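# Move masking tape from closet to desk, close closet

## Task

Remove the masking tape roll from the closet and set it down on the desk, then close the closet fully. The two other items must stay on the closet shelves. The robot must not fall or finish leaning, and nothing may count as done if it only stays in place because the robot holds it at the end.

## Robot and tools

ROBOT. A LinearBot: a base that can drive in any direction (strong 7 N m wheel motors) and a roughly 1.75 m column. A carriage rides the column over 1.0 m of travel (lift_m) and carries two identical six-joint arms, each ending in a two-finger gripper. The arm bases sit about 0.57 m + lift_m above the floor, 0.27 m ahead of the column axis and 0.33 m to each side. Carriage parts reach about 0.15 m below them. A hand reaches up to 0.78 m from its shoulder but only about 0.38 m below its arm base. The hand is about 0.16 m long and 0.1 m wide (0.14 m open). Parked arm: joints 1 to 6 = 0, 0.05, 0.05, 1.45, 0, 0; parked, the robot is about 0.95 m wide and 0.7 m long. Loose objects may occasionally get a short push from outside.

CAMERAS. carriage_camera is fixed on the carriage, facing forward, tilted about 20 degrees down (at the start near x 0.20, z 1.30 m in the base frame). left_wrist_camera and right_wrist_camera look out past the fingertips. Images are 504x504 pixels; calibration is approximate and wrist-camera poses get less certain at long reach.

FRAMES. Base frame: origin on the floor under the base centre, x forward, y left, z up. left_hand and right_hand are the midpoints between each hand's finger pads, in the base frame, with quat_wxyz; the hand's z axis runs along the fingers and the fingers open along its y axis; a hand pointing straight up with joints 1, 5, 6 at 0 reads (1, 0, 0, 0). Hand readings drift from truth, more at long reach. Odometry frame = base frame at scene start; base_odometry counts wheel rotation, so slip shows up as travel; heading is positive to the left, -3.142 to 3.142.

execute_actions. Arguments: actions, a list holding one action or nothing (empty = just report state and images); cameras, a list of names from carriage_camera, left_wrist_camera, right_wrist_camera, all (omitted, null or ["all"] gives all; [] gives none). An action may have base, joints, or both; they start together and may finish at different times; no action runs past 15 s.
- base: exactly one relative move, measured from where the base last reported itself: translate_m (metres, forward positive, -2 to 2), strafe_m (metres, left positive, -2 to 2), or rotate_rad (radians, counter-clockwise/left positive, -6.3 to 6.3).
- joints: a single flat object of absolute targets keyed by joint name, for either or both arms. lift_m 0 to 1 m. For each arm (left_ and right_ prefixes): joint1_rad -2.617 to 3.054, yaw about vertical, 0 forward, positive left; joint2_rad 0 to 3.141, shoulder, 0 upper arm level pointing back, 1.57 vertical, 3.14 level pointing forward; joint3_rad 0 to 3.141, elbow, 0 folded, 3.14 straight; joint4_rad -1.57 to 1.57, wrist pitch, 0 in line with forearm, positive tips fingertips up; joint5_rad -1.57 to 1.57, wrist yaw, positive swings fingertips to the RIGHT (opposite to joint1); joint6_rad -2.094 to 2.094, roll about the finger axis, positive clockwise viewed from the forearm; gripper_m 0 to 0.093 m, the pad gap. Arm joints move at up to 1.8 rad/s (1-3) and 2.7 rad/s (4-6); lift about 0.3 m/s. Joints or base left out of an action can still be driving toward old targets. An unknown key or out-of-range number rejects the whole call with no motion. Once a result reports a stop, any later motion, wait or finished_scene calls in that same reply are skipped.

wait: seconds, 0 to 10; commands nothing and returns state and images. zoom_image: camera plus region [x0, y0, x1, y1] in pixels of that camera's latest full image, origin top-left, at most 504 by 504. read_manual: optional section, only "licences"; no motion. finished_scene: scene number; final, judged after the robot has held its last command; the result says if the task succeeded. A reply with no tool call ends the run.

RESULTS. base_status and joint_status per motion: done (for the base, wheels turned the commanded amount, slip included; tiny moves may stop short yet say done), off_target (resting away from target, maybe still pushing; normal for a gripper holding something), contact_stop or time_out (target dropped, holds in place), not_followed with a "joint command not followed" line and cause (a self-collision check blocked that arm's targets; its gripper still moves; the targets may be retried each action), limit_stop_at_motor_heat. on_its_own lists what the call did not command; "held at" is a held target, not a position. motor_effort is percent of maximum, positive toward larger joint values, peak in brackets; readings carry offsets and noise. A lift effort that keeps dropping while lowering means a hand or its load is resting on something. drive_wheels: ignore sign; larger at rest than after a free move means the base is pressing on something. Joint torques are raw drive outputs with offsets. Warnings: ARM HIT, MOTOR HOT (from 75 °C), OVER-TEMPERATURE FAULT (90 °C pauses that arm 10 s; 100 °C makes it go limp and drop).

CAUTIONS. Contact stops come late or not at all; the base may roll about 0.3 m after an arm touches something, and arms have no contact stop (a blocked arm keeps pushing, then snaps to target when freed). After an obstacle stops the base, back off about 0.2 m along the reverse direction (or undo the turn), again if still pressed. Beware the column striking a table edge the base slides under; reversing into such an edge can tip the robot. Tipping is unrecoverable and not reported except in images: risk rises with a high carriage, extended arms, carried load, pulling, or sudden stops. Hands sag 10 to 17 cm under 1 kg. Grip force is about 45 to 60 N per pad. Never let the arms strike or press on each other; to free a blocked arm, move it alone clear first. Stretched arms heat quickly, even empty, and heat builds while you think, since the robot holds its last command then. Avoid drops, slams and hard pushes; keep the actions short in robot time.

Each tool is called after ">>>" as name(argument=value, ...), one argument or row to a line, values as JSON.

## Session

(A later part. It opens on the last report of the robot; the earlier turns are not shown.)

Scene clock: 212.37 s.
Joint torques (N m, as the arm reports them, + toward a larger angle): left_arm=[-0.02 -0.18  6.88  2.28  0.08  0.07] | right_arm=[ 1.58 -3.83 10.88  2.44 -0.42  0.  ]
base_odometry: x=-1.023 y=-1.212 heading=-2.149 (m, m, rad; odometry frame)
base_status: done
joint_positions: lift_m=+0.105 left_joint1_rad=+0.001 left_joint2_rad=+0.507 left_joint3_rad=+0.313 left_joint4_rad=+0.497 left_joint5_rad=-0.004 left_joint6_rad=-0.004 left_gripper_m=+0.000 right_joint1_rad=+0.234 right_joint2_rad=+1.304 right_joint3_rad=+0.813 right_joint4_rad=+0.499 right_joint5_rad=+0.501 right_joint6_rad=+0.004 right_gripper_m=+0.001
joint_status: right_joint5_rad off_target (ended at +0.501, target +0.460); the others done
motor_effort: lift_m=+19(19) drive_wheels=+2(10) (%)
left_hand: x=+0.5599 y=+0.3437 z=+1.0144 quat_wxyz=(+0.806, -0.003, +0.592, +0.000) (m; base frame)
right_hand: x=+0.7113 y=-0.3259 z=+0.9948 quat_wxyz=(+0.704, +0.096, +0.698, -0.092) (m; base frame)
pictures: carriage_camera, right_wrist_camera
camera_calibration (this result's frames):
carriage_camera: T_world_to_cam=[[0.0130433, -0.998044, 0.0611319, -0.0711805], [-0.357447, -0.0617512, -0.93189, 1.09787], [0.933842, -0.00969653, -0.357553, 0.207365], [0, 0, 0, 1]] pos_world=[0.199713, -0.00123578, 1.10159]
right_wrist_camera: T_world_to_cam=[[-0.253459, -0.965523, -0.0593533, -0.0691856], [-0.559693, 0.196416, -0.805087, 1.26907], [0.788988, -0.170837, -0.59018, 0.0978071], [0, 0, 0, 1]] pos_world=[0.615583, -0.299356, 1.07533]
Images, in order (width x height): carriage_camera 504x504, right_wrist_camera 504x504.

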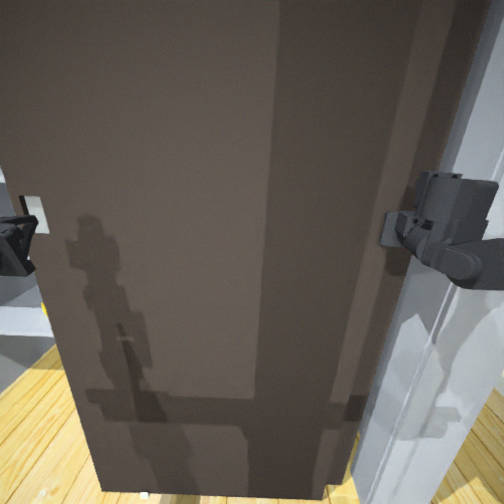

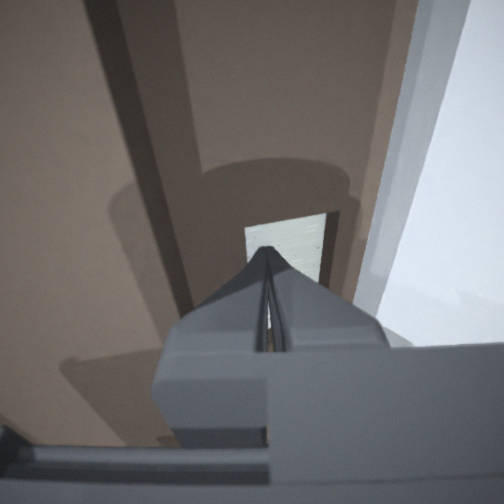

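>>> execute_actions(
  actions=[
    {"base":{"strafe_m":0.3},"joints":{"right_joint1_rad":0.12,"right_joint2_rad":1.285,"right_joint3_rad":0.805,"right_joint5_rad":0.12}},
  ],
  cameras=["right_wrist_camera","carriage_camera"],
)

Scene clock: 220.90 s.
Joint torques (N m, as the arm reports them, + toward a larger angle): left_arm=[-0.13  0.    6.9   2.31  0.11  0.06] | right_arm=[-1.17 -4.34  9.36  2.63  0.5   0.02]
base_odometry: x=-0.772 y=-1.376 heading=-2.149 (m, m, rad; odometry frame)
base_status: done
joint_positions: lift_m=+0.105 left_joint1_rad=+0.001 left_joint2_rad=+0.507 left_joint3_rad=+0.313 left_joint4_rad=+0.497 left_joint5_rad=-0.004 left_joint6_rad=-0.004 left_gripper_m=+0.000 right_joint1_rad=+0.139 right_joint2_rad=+1.271 right_joint3_rad=+0.801 right_joint4_rad=+0.489 right_joint5_rad=+0.062 right_joint6_rad=+0.003 right_gripper_m=+0.001
joint_status: right_joint5_rad off_target (ended at +0.062, target +0.120); the others done
motor_effort: lift_m=+18(19) drive_wheels=-2(10) (%)
left_hand: x=+0.5599 y=+0.3437 z=+1.0144 quat_wxyz=(+0.806, -0.003, +0.592, +0.000) (m; base frame)
right_hand: x=+0.7145 y=-0.2932 z=+1.0004 quat_wxyz=(+0.713, -0.026, +0.700, +0.029) (m; base frame)
pictures: carriage_camera, right_wrist_camera
camera_calibration (this result's frames):
carriage_camera: T_world_to_cam=[[0.0130433, -0.998044, 0.0611319, -0.0711808], [-0.357447, -0.0617512, -0.93189, 1.09787], [0.933842, -0.00969653, -0.357553, 0.207367], [0, 0, 0, 1]] pos_world=[0.199713, -0.00123578, 1.10159]
right_wrist_camera: T_world_to_cam=[[0.0877602, -0.994612, -0.055189, -0.293044], [-0.583241, -0.00639124, -0.812274, 1.23355], [0.807544, 0.103474, -0.580659, 0.161858], [0, 0, 0, 1]] pos_world=[0.61447, -0.300329, 1.07979]
Images, in order (width x height): carriage_camera 504x504, right_wrist_camera 504x504.

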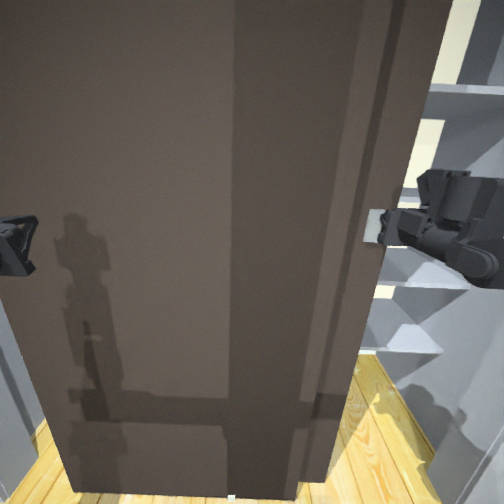

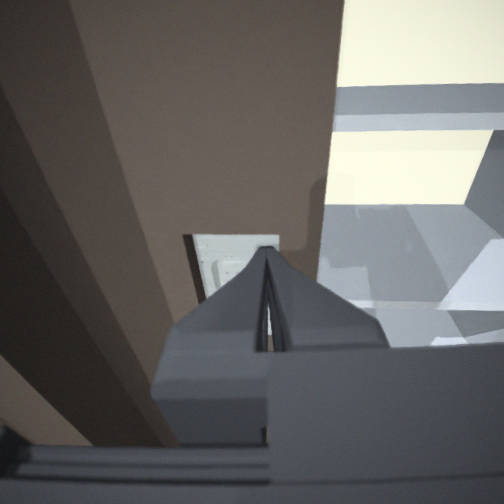

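>>> execute_actions(
  actions=[
    {"base":{"strafe_m":0.19},"joints":{"lift_m":0.095,"right_joint1_rad":0.12,"right_joint2_rad":1.29,"right_joint5_rad":0.11}},
  ],
  cameras=["right_wrist_camera","carriage_camera"],
)

Scene clock: 233.23 s.
Joint torques (N m, as the arm reports them, + toward a larger angle): left_arm=[-0.06  0.05  6.94  2.32  0.07  0.08] | right_arm=[ 0.47 -4.03  9.31  2.51 -0.12  0.12]
base_odometry: x=-0.613 y=-1.481 heading=-2.150 (m, m, rad; odometry frame)
base_status: done
joint_positions: lift_m=+0.095 left_joint1_rad=+0.001 left_joint2_rad=+0.507 left_joint3_rad=+0.311 left_joint4_rad=+0.495 left_joint5_rad=-0.004 left_joint6_rad=-0.004 left_gripper_m=+0.000 right_joint1_rad=+0.115 right_joint2_rad=+1.272 right_joint3_rad=+0.801 right_joint4_rad=+0.503 right_joint5_rad=+0.119 right_joint6_rad=-0.007 right_gripper_m=+0.001
joint_status: all done
motor_effort: lift_m=+19(18) drive_wheels=-1(8) (%)
left_hand: x=+0.5602 y=+0.3437 z=+1.0030 quat_wxyz=(+0.805, -0.003, +0.594, +0.000) (m; base frame)
right_hand: x=+0.7161 y=-0.3136 z=+0.9933 quat_wxyz=(+0.718, +0.000, +0.696, -0.002) (m; base frame)
pictures: carriage_camera, right_wrist_camera
camera_calibration (this result's frames):
carriage_camera: T_world_to_cam=[[0.0130433, -0.998044, 0.0611319, -0.0705681], [-0.357447, -0.0617512, -0.93189, 1.08853], [0.933842, -0.00969653, -0.357553, 0.203783], [0, 0, 0, 1]] pos_world=[0.199713, -0.00123578, 1.09157]
right_wrist_camera: T_world_to_cam=[[0.00719181, -0.998798, -0.0484938, -0.264096], [-0.571417, 0.0356926, -0.819884, 1.24083], [0.820629, 0.0336066, -0.570473, 0.117181], [0, 0, 0, 1]] pos_world=[0.614768, -0.312005, 1.07138]
Images, in order (width x height): carriage_camera 504x504, right_wrist_camera 504x504.

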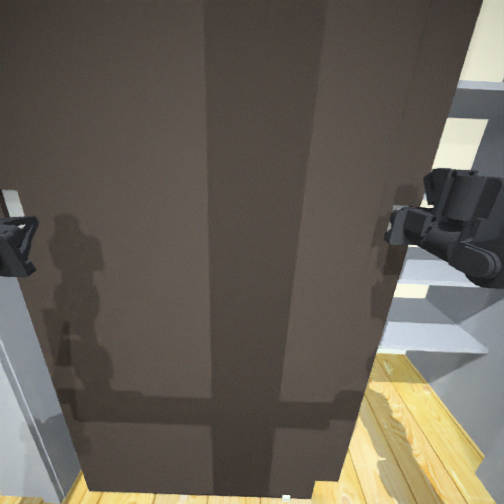

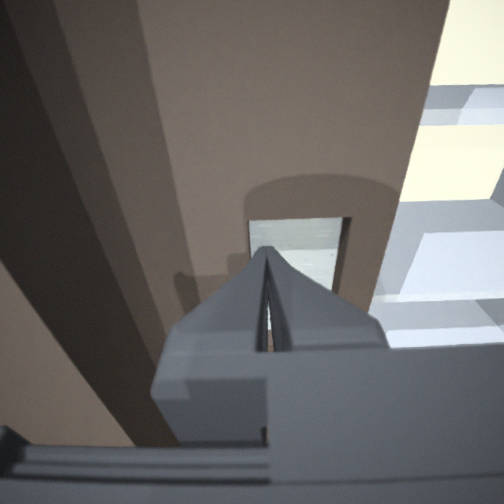

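>>> execute_actions(
  actions=[
    {"base":{"strafe_m":0.045},"joints":{"right_joint5_rad":0.105}},
  ],
  cameras=["right_wrist_camera","carriage_camera"],
)

>>> zoom_image(
  camera="carriage_camera",
  region=[0, 330, 200, 504],
)

Scene clock: 238.00 s.
Joint torques (N m, as the arm reports them, + toward a larger angle): left_arm=[-0.17 -0.07  7.06  2.32  0.09  0.09] | right_arm=[ 1.2  -3.91  9.48  2.53 -0.43  0.08]
base_odometry: x=-0.576 y=-1.505 heading=-2.150 (m, m, rad; odometry frame)
base_status: done
joint_positions: lift_m=+0.095 left_joint1_rad=+0.001 left_joint2_rad=+0.507 left_joint3_rad=+0.311 left_joint4_rad=+0.495 left_joint5_rad=-0.004 left_joint6_rad=-0.004 left_gripper_m=+0.000 right_joint1_rad=+0.105 right_joint2_rad=+1.272 right_joint3_rad=+0.801 right_joint4_rad=+0.503 right_joint5_rad=+0.144 right_joint6_rad=-0.005 right_gripper_m=+0.001
joint_status: right_joint5_rad off_target (ended at +0.144, target +0.105)
motor_effort: lift_m=+19(19) drive_wheels=-1(9) (%)
left_hand: x=+0.5602 y=+0.3437 z=+1.0030 quat_wxyz=(+0.805, -0.003, +0.594, +0.000) (m; base frame)
right_hand: x=+0.7162 y=-0.3220 z=+0.9933 quat_wxyz=(+0.718, +0.013, +0.696, -0.014) (m; base frame)
pictures: carriage_camera, right_wrist_camera
camera_calibration (this result's frames):
carriage_camera: T_world_to_cam=[[0.0130433, -0.998044, 0.0611319, -0.0705684], [-0.357447, -0.0617512, -0.93189, 1.08854], [0.933842, -0.00969653, -0.357553, 0.203785], [0, 0, 0, 1]] pos_world=[0.199713, -0.00123578, 1.09158]
right_wrist_camera: T_world_to_cam=[[-0.0274183, -0.998332, -0.0508084, -0.245297], [-0.569849, 0.0573699, -0.819744, 1.24692], [0.821292, 0.0064771, -0.570472, 0.108124], [0, 0, 0, 1]] pos_world=[0.615032, -0.317124, 1.07138]
Images, in order (width x height): carriage_camera 504x504, right_wrist_camera 504x504.

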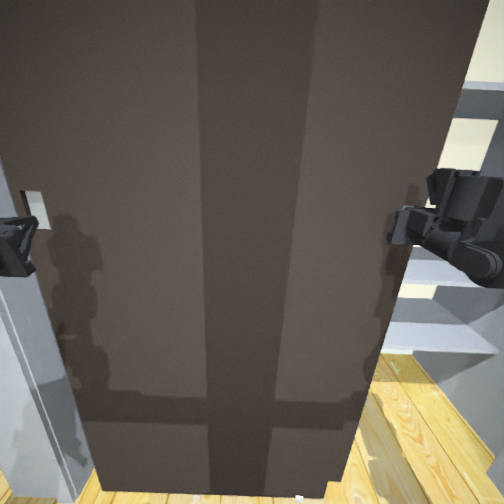

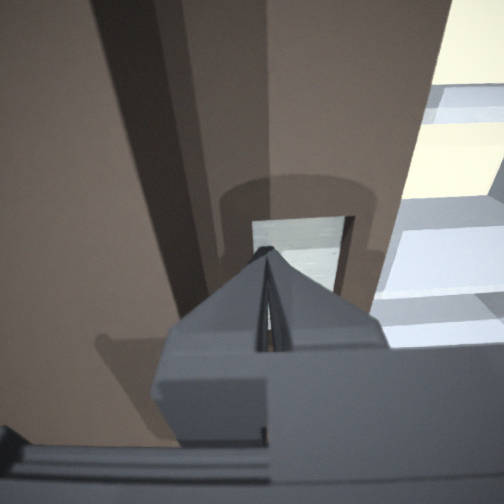

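Region (0, 330, 200, 504) of carriage_camera's 504x504 image, scaled by 2.520, with more detail than that image has; it fills the top 438 rows of this view, and the rest is white.

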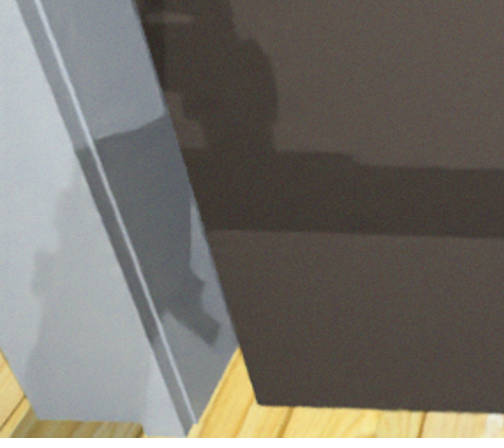

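>>> execute_actions(
  actions=[
    {"base":{"strafe_m":0.065},"joints":{"right_joint5_rad":0.1}},
  ],
  cameras=["right_wrist_camera","carriage_camera"],
)

>>> zoom_image(
  camera="carriage_camera",
  region=[0, 330, 200, 504],
)

Scene clock: 248.73 s.
Joint torques (N m, as the arm reports them, + toward a larger angle): left_arm=[-0.06 -0.1   7.09  2.36  0.08  0.07] | right_arm=[ 1.43 -4.06  9.47  2.55 -0.51  0.13]
base_odometry: x=-0.521 y=-1.541 heading=-2.150 (m, m, rad; odometry frame)
base_status: done
joint_positions: lift_m=+0.095 left_joint1_rad=+0.001 left_joint2_rad=+0.507 left_joint3_rad=+0.311 left_joint4_rad=+0.495 left_joint5_rad=-0.004 left_joint6_rad=-0.004 left_gripper_m=+0.000 right_joint1_rad=+0.102 right_joint2_rad=+1.272 right_joint3_rad=+0.801 right_joint4_rad=+0.502 right_joint5_rad=+0.144 right_joint6_rad=-0.007 right_gripper_m=+0.001
joint_status: right_joint5_rad off_target (ended at +0.144, target +0.100)
motor_effort: lift_m=+19(19) drive_wheels=+1(10) (%)
left_hand: x=+0.5602 y=+0.3437 z=+1.0030 quat_wxyz=(+0.805, -0.003, +0.594, +0.000) (m; base frame)
right_hand: x=+0.7163 y=-0.3233 z=+0.9931 quat_wxyz=(+0.718, +0.014, +0.696, -0.016) (m; base frame)
pictures: carriage_camera, right_wrist_camera
camera_calibration (this result's frames):
carriage_camera: T_world_to_cam=[[0.0130433, -0.998044, 0.0611319, -0.0705686], [-0.357447, -0.0617512, -0.93189, 1.08854], [0.933842, -0.00969653, -0.357553, 0.203786], [0, 0, 0, 1]] pos_world=[0.199713, -0.00123578, 1.09158]
right_wrist_camera: T_world_to_cam=[[-0.030578, -0.998358, -0.0484345, -0.246624], [-0.570369, 0.0572216, -0.819393, 1.24685], [0.820819, 0.00257013, -0.571182, 0.107761], [0, 0, 0, 1]] pos_world=[0.615172, -0.317843, 1.07127]
Images, in order (width x height): carriage_camera 504x504, right_wrist_camera 504x504.

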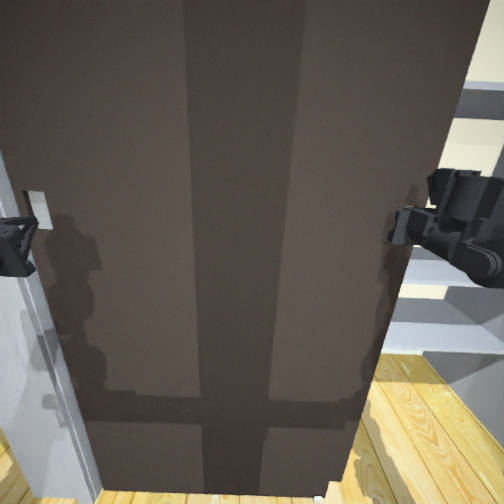

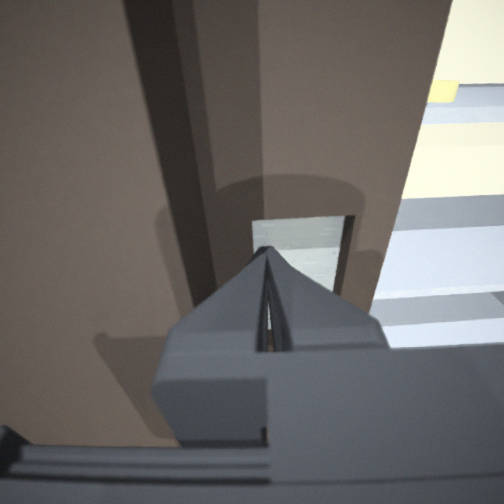

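Region (0, 330, 200, 504) of carriage_camera's 504x504 image, scaled by 2.520, with more detail than that image has; it fills the top 438 rows of this view, and the rest is white.

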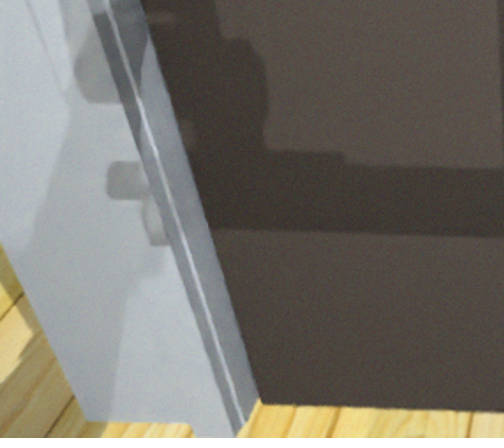

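>>> execute_actions(
  actions=[
    {"base":{"strafe_m":0.025},"joints":{"right_joint5_rad":0.095}},
  ],
  cameras=["right_wrist_camera","carriage_camera"],
)

>>> zoom_image(
  camera="carriage_camera",
  region=[0, 330, 200, 504],
)

>>> zoom_image(
  camera="right_wrist_camera",
  region=[384, 40, 504, 160],
)

Scene clock: 252.87 s.
Joint torques (N m, as the arm reports them, + toward a larger angle): left_arm=[-0.05 -0.11  7.11  2.35  0.07  0.05] | right_arm=[ 2.98 -3.96  9.29  2.54 -0.87  0.1 ]
base_odometry: x=-0.501 y=-1.555 heading=-2.150 (m, m, rad; odometry frame)
base_status: done
joint_positions: lift_m=+0.095 left_joint1_rad=+0.001 left_joint2_rad=+0.507 left_joint3_rad=+0.311 left_joint4_rad=+0.495 left_joint5_rad=-0.004 left_joint6_rad=-0.004 left_gripper_m=+0.000 right_joint1_rad=+0.085 right_joint2_rad=+1.272 right_joint3_rad=+0.801 right_joint4_rad=+0.502 right_joint5_rad=+0.185 right_joint6_rad=-0.007 right_gripper_m=+0.001
joint_status: right_joint5_rad off_target (ended at +0.185, target +0.095)
motor_effort: lift_m=+19(19) drive_wheels=+2(9) (%)
left_hand: x=+0.5602 y=+0.3437 z=+1.0030 quat_wxyz=(+0.805, -0.003, +0.594, +0.000) (m; base frame)
right_hand: x=+0.7160 y=-0.3377 z=+0.9930 quat_wxyz=(+0.717, +0.034, +0.696, -0.036) (m; base frame)
pictures: carriage_camera, right_wrist_camera
camera_calibration (this result's frames):
carriage_camera: T_world_to_cam=[[0.0130433, -0.998044, 0.0611319, -0.0705687], [-0.357447, -0.0617512, -0.93189, 1.08854], [0.933842, -0.00969653, -0.357553, 0.203787], [0, 0, 0, 1]] pos_world=[0.199713, -0.00123578, 1.09158]
right_wrist_camera: T_world_to_cam=[[-0.0883734, -0.994832, -0.0499959, -0.216907], [-0.566444, 0.0914783, -0.819007, 1.25579], [0.819348, -0.0440586, -0.571601, 0.0936799], [0, 0, 0, 1]] pos_world=[0.615408, -0.326536, 1.0712]
Images, in order (width x height): carriage_camera 504x504, right_wrist_camera 504x504.

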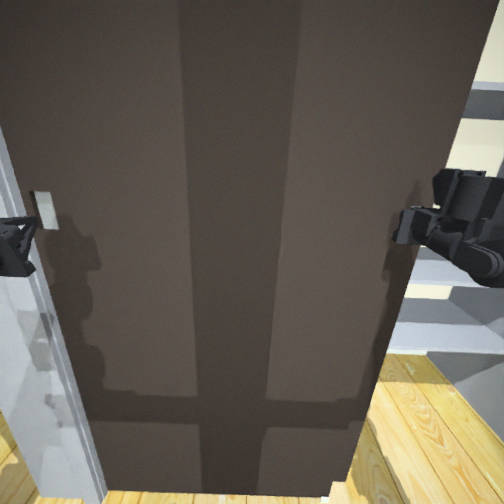

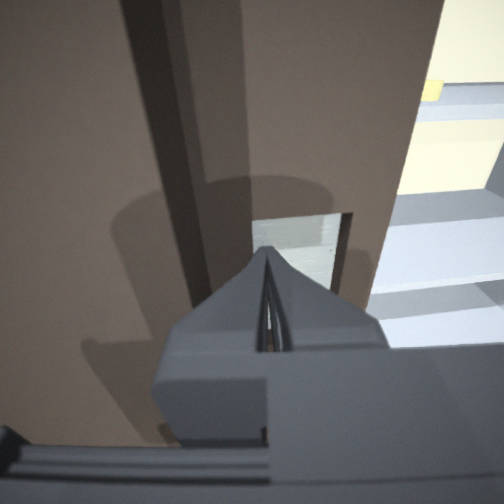

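Region (0, 330, 200, 504) of carriage_camera's 504x504 image, scaled by 2.520, with more detail than that image has; it fills the top 438 rows of this view, and the rest is white.

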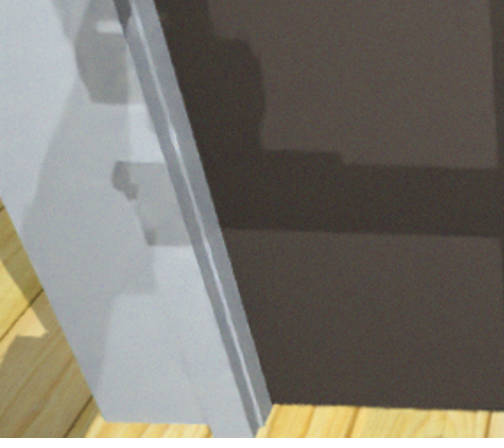

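Region (384, 40, 504, 160) of right_wrist_camera's 504x504 image, scaled by 4.200, with more detail than that image has.

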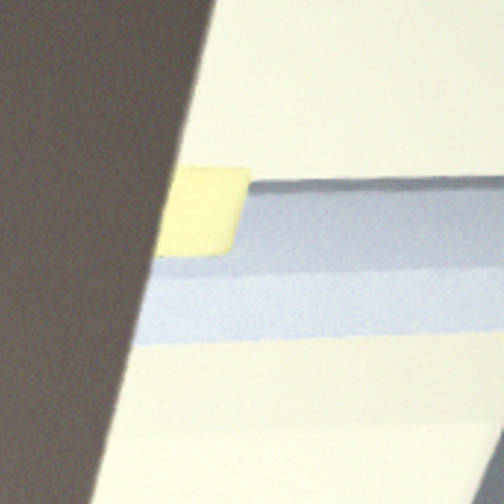

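>>> execute_actions(
  actions=[
    {"joints":{"right_joint1_rad":0.075,"right_joint2_rad":1.02,"right_joint3_rad":0.55,"right_joint5_rad":0.19,"left_joint2_rad":0.05,"left_joint3_rad":0.05,"left_joint4_rad":1.45}},
  ],
  cameras=[],
)

>>> execute_actions(
  actions=[
    {"base":{"strafe_m":-0.3},"joints":{"lift_m":0.52,"right_joint1_rad":0,"right_joint4_rad":-0.1,"right_joint5_rad":0,"right_gripper_m":0.093}},
  ],
  cameras=["carriage_camera"],
)

>>> execute_actions(
  actions=[
    {"joints":{"right_joint2_rad":2.476,"right_joint3_rad":1.55,"right_joint4_rad":0.33}},
  ],
  cameras=["carriage_camera","right_wrist_camera"],
)

Scene clock: 274.73 s.
Joint torques (N m, as the arm reports them, + toward a larger angle): left_arm=[-0.13  2.93  5.05 -0.04  0.05  0.06] | right_arm=[-0.31 -4.41  7.81  2.53 -0.11  0.13]
base_odometry: x=-0.501 y=-1.555 heading=-2.150 (m, m, rad; odometry frame)
base_status: not commanded
joint_positions: lift_m=+0.095 left_joint1_rad=+0.001 left_joint2_rad=+0.057 left_joint3_rad=+0.062 left_joint4_rad=+1.446 left_joint5_rad=-0.004 left_joint6_rad=-0.004 left_gripper_m=+0.000 right_joint1_rad=+0.081 right_joint2_rad=+1.030 right_joint3_rad=+0.563 right_joint4_rad=+0.504 right_joint5_rad=+0.196 right_joint6_rad=-0.007 right_gripper_m=+0.001
joint_status: all done
motor_effort: lift_m=+18(19) drive_wheels=+2(2) (%)
left_hand: x=+0.3147 y=+0.3435 z=+1.1115 quat_wxyz=(+0.998, -0.002, +0.060, -0.001) (m; base frame)
right_hand: x=+0.6580 y=-0.3460 z=+0.9693 quat_wxyz=(+0.718, +0.040, +0.693, -0.041) (m; base frame)
pictures: none
No camera images: the call's "cameras" was empty. Leave "cameras" out to get every camera's image.

Scene clock: 277.33 s.
Joint torques (N m, as the arm reports them, + toward a larger angle): left_arm=[-0.06  2.82  4.74 -0.08  0.07  0.05] | right_arm=[-0.27 -4.03  7.77  2.33 -0.07  0.12]
base_odometry: x=-0.752 y=-1.391 heading=-2.150 (m, m, rad; odometry frame)
base_status: done
joint_positions: lift_m=+0.520 left_joint1_rad=+0.001 left_joint2_rad=+0.057 left_joint3_rad=+0.062 left_joint4_rad=+1.447 left_joint5_rad=-0.002 left_joint6_rad=-0.004 left_gripper_m=+0.000 right_joint1_rad=+0.004 right_joint2_rad=+1.030 right_joint3_rad=+0.563 right_joint4_rad=-0.098 right_joint5_rad=+0.003 right_joint6_rad=-0.007 right_gripper_m=+0.093
joint_status: all done
motor_effort: lift_m=+18(22) drive_wheels=+2(14) (%)
left_hand: x=+0.3145 y=+0.3433 z=+1.5366 quat_wxyz=(+0.998, -0.001, +0.059, -0.001) (m; base frame)
right_hand: x=+0.6216 y=-0.3421 z=+1.2538 quat_wxyz=(+0.481, -0.004, +0.876, -0.002) (m; base frame)
pictures: carriage_camera
camera_calibration (this result's frames):
carriage_camera: T_world_to_cam=[[0.0130433, -0.998044, 0.0611319, -0.0965566], [-0.357447, -0.0617512, -0.93189, 1.4847], [0.933842, -0.00969653, -0.357553, 0.355787], [0, 0, 0, 1]] pos_world=[0.199713, -0.00123578, 1.51669]
Images, in order (width x height): carriage_camera 504x504.

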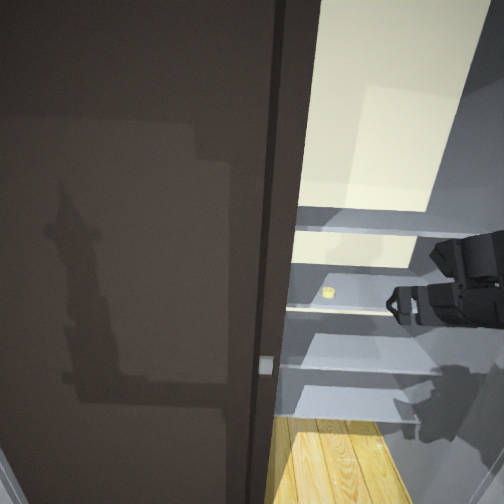

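Scene clock: 279.10 s.
Joint torques (N m, as the arm reports them, + toward a larger angle): left_arm=[-0.12  2.9   4.99 -0.07  0.05  0.06] | right_arm=[  0.11 -17.83   9.33   2.45  -0.05   0.11]
base_odometry: x=-0.752 y=-1.391 heading=-2.150 (m, m, rad; odometry frame)
base_status: not commanded
joint_positions: lift_m=+0.520 left_joint1_rad=+0.001 left_joint2_rad=+0.057 left_joint3_rad=+0.062 left_joint4_rad=+1.447 left_joint5_rad=-0.002 left_joint6_rad=-0.004 left_gripper_m=+0.000 right_joint1_rad=+0.004 right_joint2_rad=+2.489 right_joint3_rad=+1.529 right_joint4_rad=+0.314 right_joint5_rad=+0.003 right_joint6_rad=-0.007 right_gripper_m=+0.093
joint_status: all done
motor_effort: lift_m=+18(18) drive_wheels=+2(2) (%)
left_hand: x=+0.3145 y=+0.3433 z=+1.5366 quat_wxyz=(+0.998, -0.001, +0.059, -0.001) (m; base frame)
right_hand: x=+0.8999 y=-0.3411 z=+1.0622 quat_wxyz=(+0.446, -0.004, +0.895, -0.002) (m; base frame)
pictures: carriage_camera, right_wrist_camera
camera_calibration (this result's frames):
carriage_camera: T_world_to_cam=[[0.0130433, -0.998044, 0.0611319, -0.0965527], [-0.357447, -0.0617512, -0.93189, 1.48464], [0.933842, -0.00969653, -0.357553, 0.355764], [0, 0, 0, 1]] pos_world=[0.199713, -0.00123578, 1.51663]
right_wrist_camera: T_world_to_cam=[[-0.0179498, -0.99905, -0.0397071, -0.276382], [-0.959316, 0.0284003, -0.280902, 1.17746], [0.281763, 0.0330496, -0.958915, 0.903899], [0, 0, 0, 1]] pos_world=[0.869907, -0.339433, 1.18654]
Images, in order (width x height): carriage_camera 504x504, right_wrist_camera 504x504.

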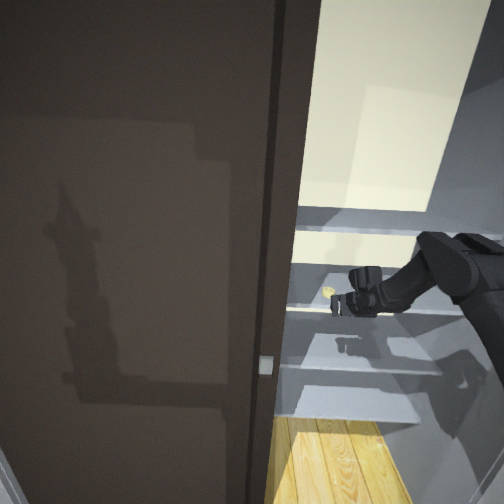

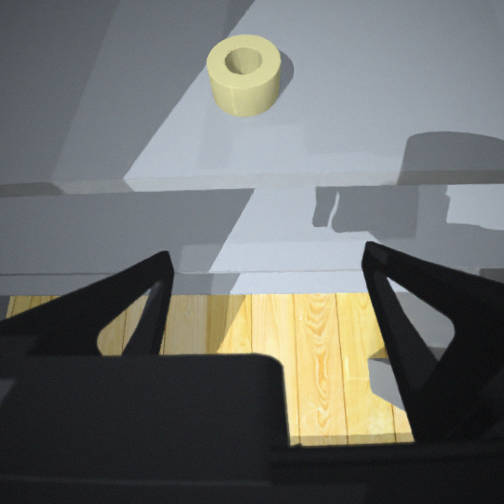

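>>> execute_actions(
  actions=[
    {"base":{"translate_m":0.13},"joints":{"right_joint1_rad":0.025}},
  ],
  cameras=["right_wrist_camera"],
)

Scene clock: 288.20 s.
Joint torques (N m, as the arm reports them, + toward a larger angle): left_arm=[-0.14  2.78  4.97 -0.05  0.13  0.07] | right_arm=[  0.53 -17.92   9.45   2.39  -0.06   0.09]
base_odometry: x=-0.824 y=-1.500 heading=-2.151 (m, m, rad; odometry frame)
base_status: done
joint_positions: lift_m=+0.520 left_joint1_rad=+0.001 left_joint2_rad=+0.057 left_joint3_rad=+0.062 left_joint4_rad=+1.448 left_joint5_rad=-0.002 left_joint6_rad=-0.004 left_gripper_m=+0.000 right_joint1_rad=+0.022 right_joint2_rad=+2.489 right_joint3_rad=+1.529 right_joint4_rad=+0.318 right_joint5_rad=+0.003 right_joint6_rad=-0.007 right_gripper_m=+0.093
joint_status: all done
motor_effort: lift_m=+18(18) drive_wheels=+4(9) (%)
left_hand: x=+0.3142 y=+0.3433 z=+1.5366 quat_wxyz=(+0.998, -0.001, +0.059, -0.001) (m; base frame)
right_hand: x=+0.9004 y=-0.3301 z=+1.0630 quat_wxyz=(+0.448, -0.012, +0.894, +0.002) (m; base frame)
pictures: right_wrist_camera
camera_calibration (this result's frames):
right_wrist_camera: T_world_to_cam=[[0.000131238, -0.999208, -0.0397973, -0.281535], [-0.958484, 0.0112223, -0.284925, 1.1757], [0.285145, 0.0381825, -0.957723, 0.90157], [0, 0, 0, 1]] pos_world=[0.869849, -0.32893, 1.18724]
Images, in order (width x height): right_wrist_camera 504x504.

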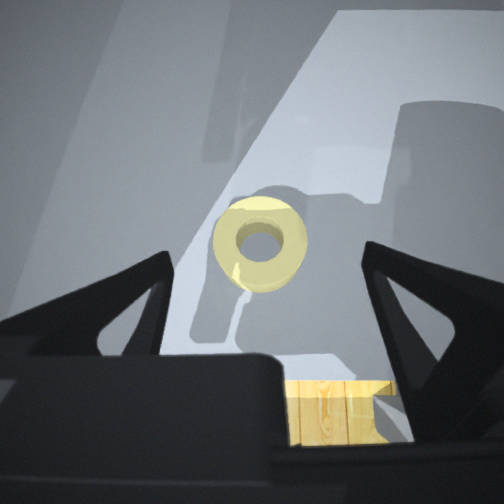

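>>> execute_actions(
  actions=[
    {"base":{"translate_m":0.016},"joints":{"lift_m":0.497}},
  ],
  cameras=["right_wrist_camera"],
)

Scene clock: 292.73 s.
Joint torques (N m, as the arm reports them, + toward a larger angle): left_arm=[-0.16  2.86  4.86 -0.13  0.06  0.1 ] | right_arm=[  0.49 -17.76   9.24   2.36  -0.02   0.15]
base_odometry: x=-0.833 y=-1.513 heading=-2.152 (m, m, rad; odometry frame)
base_status: done
joint_positions: lift_m=+0.497 left_joint1_rad=+0.001 left_joint2_rad=+0.057 left_joint3_rad=+0.062 left_joint4_rad=+1.450 left_joint5_rad=-0.002 left_joint6_rad=-0.004 left_gripper_m=+0.000 right_joint1_rad=+0.023 right_joint2_rad=+2.487 right_joint3_rad=+1.529 right_joint4_rad=+0.320 right_joint5_rad=+0.003 right_joint6_rad=-0.007 right_gripper_m=+0.093
joint_status: all done
motor_effort: lift_m=+19(21) drive_wheels=-3(12) (%)
left_hand: x=+0.3136 y=+0.3433 z=+1.5136 quat_wxyz=(+0.998, -0.001, +0.058, -0.001) (m; base frame)
right_hand: x=+0.9011 y=-0.3291 z=+1.0418 quat_wxyz=(+0.450, -0.013, +0.893, +0.002) (m; base frame)
pictures: right_wrist_camera
camera_calibration (this result's frames):
right_wrist_camera: T_world_to_cam=[[0.00212919, -0.999193, -0.0401135, -0.282825], [-0.957301, 0.00955964, -0.288935, 1.17284], [0.289085, 0.0390159, -0.956508, 0.876444], [0, 0, 0, 1]] pos_world=[0.869997, -0.328004, 1.16586]
Images, in order (width x height): right_wrist_camera 504x504.

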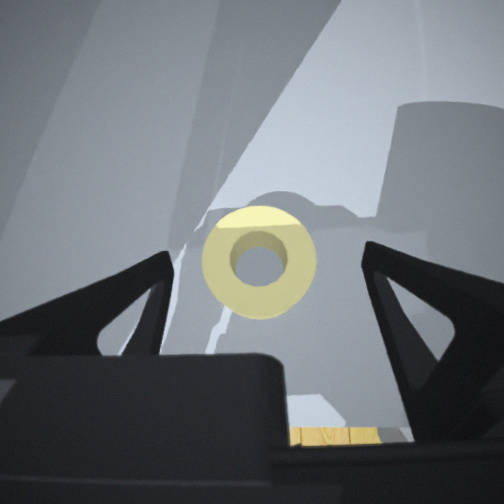

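>>> execute_actions(
  actions=[
    {"joints":{"right_gripper_m":0.03}},
  ],
  cameras=["right_wrist_camera"],
)

>>> execute_actions(
  actions=[
    {"base":{"translate_m":-0.19},"joints":{"lift_m":0.53}},
  ],
  cameras=["right_wrist_camera"],
)

Scene clock: 296.60 s.
Joint torques (N m, as the arm reports them, + toward a larger angle): left_arm=[-0.08  2.98  5.01 -0.13  0.07  0.05] | right_arm=[  0.32 -17.61   9.38   2.35  -0.07   0.11]
base_odometry: x=-0.833 y=-1.513 heading=-2.152 (m, m, rad; odometry frame)
base_status: not commanded
joint_positions: lift_m=+0.497 left_joint1_rad=+0.001 left_joint2_rad=+0.057 left_joint3_rad=+0.062 left_joint4_rad=+1.450 left_joint5_rad=-0.002 left_joint6_rad=-0.004 left_gripper_m=+0.000 right_joint1_rad=+0.023 right_joint2_rad=+2.487 right_joint3_rad=+1.529 right_joint4_rad=+0.320 right_joint5_rad=+0.003 right_joint6_rad=-0.007 right_gripper_m=+0.048
joint_status: right_gripper_m off_target (ended at +0.049, target +0.030)
motor_effort: lift_m=+19(19) drive_wheels=-3(3) (%)
left_hand: x=+0.3136 y=+0.3433 z=+1.5136 quat_wxyz=(+0.998, -0.001, +0.058, -0.001) (m; base frame)
right_hand: x=+0.9011 y=-0.3291 z=+1.0418 quat_wxyz=(+0.450, -0.013, +0.893, +0.002) (m; base frame)
pictures: right_wrist_camera
camera_calibration (this result's frames):
right_wrist_camera: T_world_to_cam=[[0.00212919, -0.999193, -0.0401135, -0.282825], [-0.957301, 0.00955964, -0.288935, 1.17284], [0.289085, 0.0390159, -0.956508, 0.876444], [0, 0, 0, 1]] pos_world=[0.869997, -0.328004, 1.16586]
Images, in order (width x height): right_wrist_camera 504x504.

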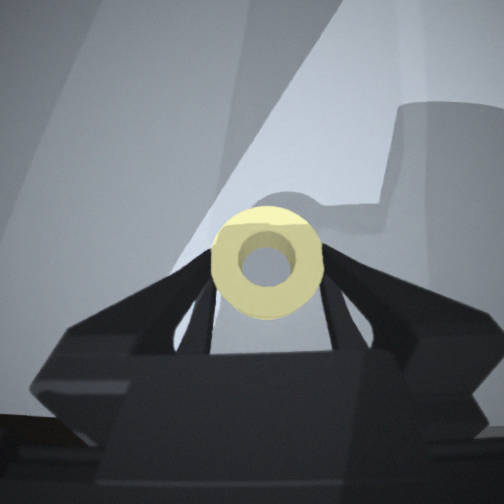

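Scene clock: 298.73 s.
Joint torques (N m, as the arm reports them, + toward a larger angle): left_arm=[ 0.03  2.92  5.07 -0.1   0.09  0.05] | right_arm=[  0.27 -17.11   8.69   2.38  -0.06   0.11]
base_odometry: x=-0.729 y=-1.354 heading=-2.152 (m, m, rad; odometry frame)
base_status: done
joint_positions: lift_m=+0.530 left_joint1_rad=+0.001 left_joint2_rad=+0.057 left_joint3_rad=+0.062 left_joint4_rad=+1.449 left_joint5_rad=-0.002 left_joint6_rad=-0.004 left_gripper_m=+0.000 right_joint1_rad=+0.024 right_joint2_rad=+2.479 right_joint3_rad=+1.538 right_joint4_rad=+0.320 right_joint5_rad=+0.002 right_joint6_rad=-0.007 right_gripper_m=+0.048
joint_status: all done
motor_effort: lift_m=+18(23) drive_wheels=+2(9) (%)
left_hand: x=+0.3138 y=+0.3433 z=+1.5467 quat_wxyz=(+0.998, -0.001, +0.058, -0.001) (m; base frame)
right_hand: x=+0.9049 y=-0.3284 z=+1.0829 quat_wxyz=(+0.457, -0.013, +0.889, +0.003) (m; base frame)
pictures: right_wrist_camera
camera_calibration (this result's frames):
right_wrist_camera: T_world_to_cam=[[0.00387742, -0.999165, -0.0406808, -0.281516], [-0.95233, 0.00872018, -0.304947, 1.20093], [0.305047, 0.0399239, -0.9515, 0.895066], [0, 0, 0, 1]] pos_world=[0.871732, -0.327488, 1.20642]
Images, in order (width x height): right_wrist_camera 504x504.

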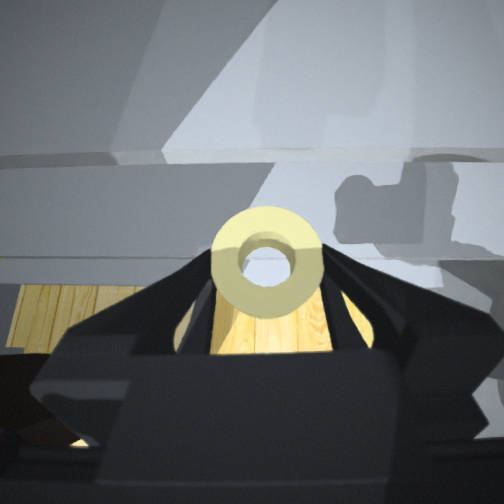

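>>> execute_actions(
  actions=[
    {"base":{"strafe_m":-0.4},"joints":{"lift_m":0.118,"right_joint1_rad":0,"right_joint2_rad":0.3,"right_joint3_rad":0.2,"right_joint4_rad":0.5,"left_joint1_rad":0,"left_joint2_rad":1.05,"left_joint3_rad":0.56,"left_joint4_rad":0.51,"left_joint5_rad":0}},
  ],
)

Scene clock: 319.90 s.
Joint torques (N m, as the arm reports them, + toward a larger angle): left_arm=[-0.07 -2.52  8.71  2.65  0.09  0.09] | right_arm=[-0.39  1.17  7.82  2.25 -0.05  0.14]
base_odometry: x=-1.063 y=-1.134 heading=-2.153 (m, m, rad; odometry frame)
base_status: done
joint_positions: lift_m=+0.118 left_joint1_rad=+0.001 left_joint2_rad=+1.047 left_joint3_rad=+0.544 left_joint4_rad=+0.500 left_joint5_rad=-0.002 left_joint6_rad=-0.004 left_gripper_m=+0.000 right_joint1_rad=+0.009 right_joint2_rad=+0.308 right_joint3_rad=+0.210 right_joint4_rad=+0.485 right_joint5_rad=+0.001 right_joint6_rad=-0.007 right_gripper_m=+0.048
joint_status: all done
motor_effort: lift_m=+19(18) drive_wheels=-2(8) (%)
left_hand: x=+0.6615 y=+0.3436 z=+0.9767 quat_wxyz=(+0.706, -0.002, +0.708, +0.000) (m; base frame)
right_hand: x=+0.5300 y=-0.3407 z=+1.0227 quat_wxyz=(+0.830, -0.004, +0.558, +0.001) (m; base frame)
pictures: carriage_camera, left_wrist_camera, right_wrist_camera
camera_calibration (this result's frames):
carriage_camera: T_world_to_cam=[[0.0130433, -0.998044, 0.0611319, -0.0719734], [-0.357447, -0.0617512, -0.93189, 1.10996], [0.933842, -0.00969653, -0.357553, 0.212003], [0, 0, 0, 1]] pos_world=[0.199713, -0.00123578, 1.11456]
left_wrist_camera: T_world_to_cam=[[0.00715592, -0.999269, -0.0375549, 0.380633], [-0.575076, 0.0266117, -0.817667, 1.18254], [0.818068, 0.0274481, -0.574465, 0.130541], [0, 0, 0, 1]] pos_world=[0.570535, 0.345302, 1.05621]
right_wrist_camera: T_world_to_cam=[[0.0341395, -0.998688, -0.0381548, -0.313271], [-0.250765, 0.028396, -0.967631, 1.1382], [0.967446, 0.0426024, -0.249467, -0.115482], [0, 0, 0, 1]] pos_world=[0.407839, -0.340261, 1.0606]
Images, in order (width x height): carriage_camera 504x504, left_wrist_camera 504x504, right_wrist_camera 504x504.

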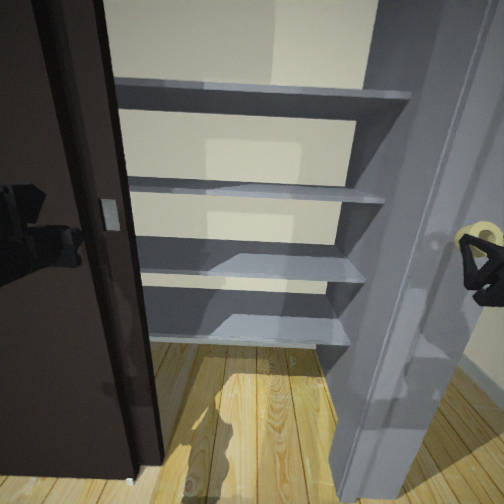

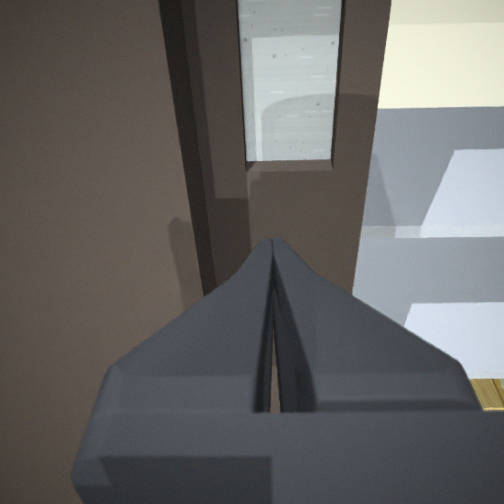

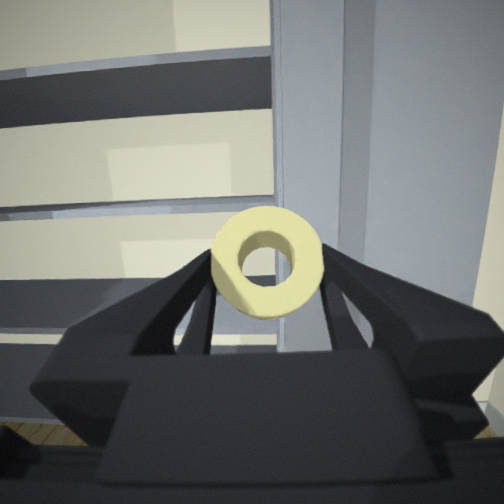

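>>> execute_actions(
  actions=[
    {"joints":{"left_joint1_rad":-0.105,"left_joint2_rad":1.42,"left_joint3_rad":0.925,"left_joint5_rad":-0.17}},
  ],
  cameras=["left_wrist_camera"],
)

Scene clock: 329.30 s.
Joint torques (N m, as the arm reports them, + toward a larger angle): left_arm=[-0.36 -5.51  9.08  2.58 -0.06  0.08] | right_arm=[-0.49  0.96  7.96  2.23 -0.09  0.15]
base_odometry: x=-1.063 y=-1.134 heading=-2.153 (m, m, rad; odometry frame)
base_status: not commanded
joint_positions: lift_m=+0.118 left_joint1_rad=-0.102 left_joint2_rad=+1.414 left_joint3_rad=+0.905 left_joint4_rad=+0.504 left_joint5_rad=-0.160 left_joint6_rad=-0.004 left_gripper_m=+0.000 right_joint1_rad=+0.009 right_joint2_rad=+0.308 right_joint3_rad=+0.210 right_joint4_rad=+0.485 right_joint5_rad=+0.001 right_joint6_rad=-0.007 right_gripper_m=+0.048
joint_status: all done
motor_effort: lift_m=+19(19) drive_wheels=-2(2) (%)
left_hand: x=+0.7502 y=+0.3227 z=+1.0067 quat_wxyz=(+0.705, -0.022, +0.708, +0.019) (m; base frame)
right_hand: x=+0.5300 y=-0.3407 z=+1.0227 quat_wxyz=(+0.830, -0.004, +0.558, +0.001) (m; base frame)
pictures: left_wrist_camera
camera_calibration (this result's frames):
left_wrist_camera: T_world_to_cam=[[0.0615281, -0.99737, -0.0383094, 0.319531], [-0.577836, -0.00429856, -0.816142, 1.26912], [0.81383, 0.0723522, -0.576581, 0.0666547], [0, 0, 0, 1]] pos_world=[0.659434, 0.319323, 1.08645]
Images, in order (width x height): left_wrist_camera 504x504.

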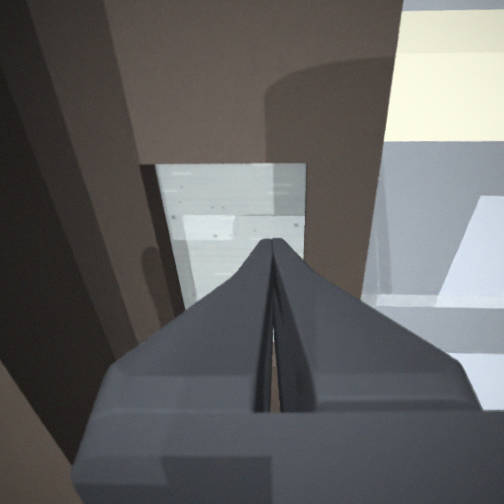

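>>> execute_actions(
  actions=[
    {"base":{"translate_m":0.007}},
  ],
  cameras=[],
)

>>> execute_actions(
  actions=[
    {"base":{"strafe_m":-0.02}},
  ],
  cameras=["left_wrist_camera"],
)

Scene clock: 334.23 s.
Joint torques (N m, as the arm reports them, + toward a larger angle): left_arm=[-0.32 -5.4   9.11  2.57 -0.06  0.07] | right_arm=[-0.47  1.12  7.82  2.26 -0.03  0.12]
base_odometry: x=-1.066 y=-1.140 heading=-2.153 (m, m, rad; odometry frame)
base_status: done
joint_positions: lift_m=+0.118 left_joint1_rad=-0.102 left_joint2_rad=+1.414 left_joint3_rad=+0.905 left_joint4_rad=+0.508 left_joint5_rad=-0.163 left_joint6_rad=-0.004 left_gripper_m=+0.000 right_joint1_rad=+0.009 right_joint2_rad=+0.308 right_joint3_rad=+0.210 right_joint4_rad=+0.485 right_joint5_rad=+0.001 right_joint6_rad=-0.007 right_gripper_m=+0.048
joint_status: not commanded
motor_effort: lift_m=+19(19) drive_wheels=+3(4) (%)
left_hand: x=+0.7501 y=+0.3231 z=+1.0077 quat_wxyz=(+0.707, -0.023, +0.707, +0.020) (m; base frame)
right_hand: x=+0.5300 y=-0.3407 z=+1.0227 quat_wxyz=(+0.830, -0.004, +0.558, +0.001) (m; base frame)
pictures: none
No camera images: the call's "cameras" was empty. Leave "cameras" out to get every camera's image.

Scene clock: 335.10 s.
Joint torques (N m, as the arm reports them, + toward a larger angle): left_arm=[-1.06 -5.32  9.27  2.55  0.61  0.04] | right_arm=[-0.39  1.12  7.65  2.31 -0.05  0.08]
base_odometry: x=-1.083 y=-1.129 heading=-2.153 (m, m, rad; odometry frame)
base_status: done
joint_positions: lift_m=+0.118 left_joint1_rad=-0.092 left_joint2_rad=+1.414 left_joint3_rad=+0.905 left_joint4_rad=+0.509 left_joint5_rad=-0.219 left_joint6_rad=-0.004 left_gripper_m=+0.000 right_joint1_rad=+0.009 right_joint2_rad=+0.308 right_joint3_rad=+0.210 right_joint4_rad=+0.485 right_joint5_rad=+0.001 right_joint6_rad=-0.007 right_gripper_m=+0.048
joint_status: not commanded
motor_effort: lift_m=+18(18) drive_wheels=+2(7) (%)
left_hand: x=+0.7493 y=+0.3372 z=+1.0079 quat_wxyz=(+0.706, -0.046, +0.706, +0.044) (m; base frame)
right_hand: x=+0.5300 y=-0.3407 z=+1.0228 quat_wxyz=(+0.830, -0.004, +0.558, +0.001) (m; base frame)
pictures: left_wrist_camera
camera_calibration (this result's frames):
left_wrist_camera: T_world_to_cam=[[0.129988, -0.990803, -0.0375716, 0.279888], [-0.572439, -0.044053, -0.818763, 1.28164], [0.809578, 0.127937, -0.572901, 0.0476519], [0, 0, 0, 1]] pos_world=[0.658703, 0.327677, 1.08718]
Images, in order (width x height): left_wrist_camera 504x504.

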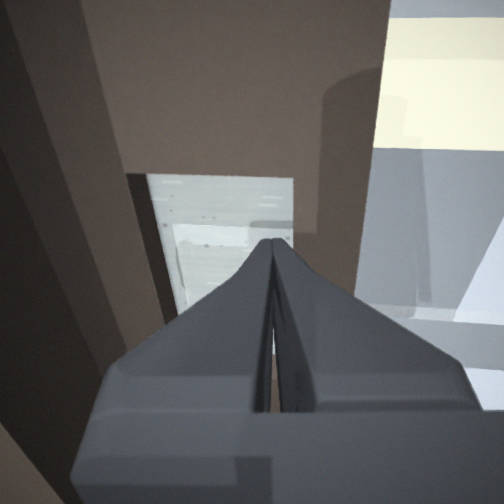

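>>> execute_actions(
  actions=[
    {"base":{"strafe_m":-0.585},"joints":{"left_joint1_rad":0,"left_joint2_rad":1.41,"left_joint3_rad":0.915,"left_joint5_rad":0.08}},
  ],
  cameras=["left_wrist_camera","carriage_camera"],
)

Scene clock: 350.97 s.
Joint torques (N m, as the arm reports them, + toward a larger angle): left_arm=[-0.98 -3.51  8.38  3.18  0.41  0.09] | right_arm=[-0.41  1.07  7.81  2.24 -0.07  0.15]
base_odometry: x=-1.572 y=-0.808 heading=-2.152 (m, m, rad; odometry frame)
base_status: done
joint_positions: lift_m=+0.118 left_joint1_rad=+0.011 left_joint2_rad=+1.382 left_joint3_rad=+0.905 left_joint4_rad=+0.450 left_joint5_rad=+0.048 left_joint6_rad=-0.004 left_gripper_m=+0.000 right_joint1_rad=+0.009 right_joint2_rad=+0.308 right_joint3_rad=+0.210 right_joint4_rad=+0.485 right_joint5_rad=+0.001 right_joint6_rad=-0.007 right_gripper_m=+0.048
joint_status: left_joint5_rad off_target (ended at +0.047, target +0.080); the others done
motor_effort: lift_m=+18(18) drive_wheels=+3(9) (%)
left_hand: x=+0.7455 y=+0.3399 z=+1.0075 quat_wxyz=(+0.697, +0.011, +0.717, -0.014) (m; base frame)
right_hand: x=+0.5300 y=-0.3407 z=+1.0228 quat_wxyz=(+0.830, -0.004, +0.558, +0.001) (m; base frame)
pictures: carriage_camera, left_wrist_camera
camera_calibration (this result's frames):
carriage_camera: T_world_to_cam=[[0.0130433, -0.998044, 0.0611319, -0.0719761], [-0.357447, -0.0617512, -0.93189, 1.11], [0.933842, -0.00969653, -0.357553, 0.212018], [0, 0, 0, 1]] pos_world=[0.199713, -0.00123578, 1.1146]
left_wrist_camera: T_world_to_cam=[[-0.0334127, -0.998781, -0.0363396, 0.406293], [-0.593971, 0.0490862, -0.802987, 1.24778], [0.803792, -0.00524528, -0.594887, 0.12193], [0, 0, 0, 1]] pos_world=[0.656716, 0.345189, 1.08925]
Images, in order (width x height): carriage_camera 504x504, left_wrist_camera 504x504.

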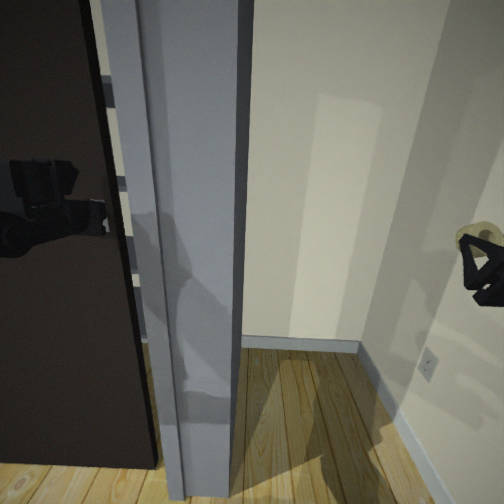

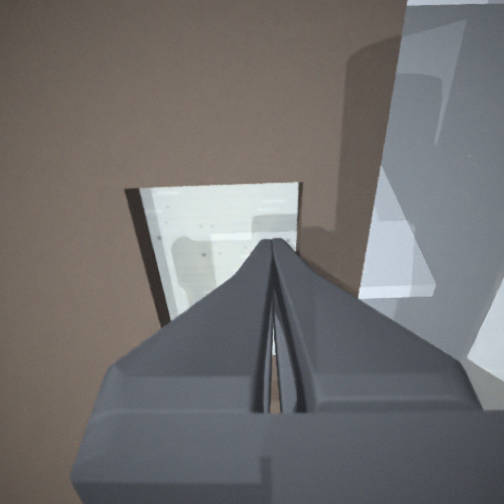

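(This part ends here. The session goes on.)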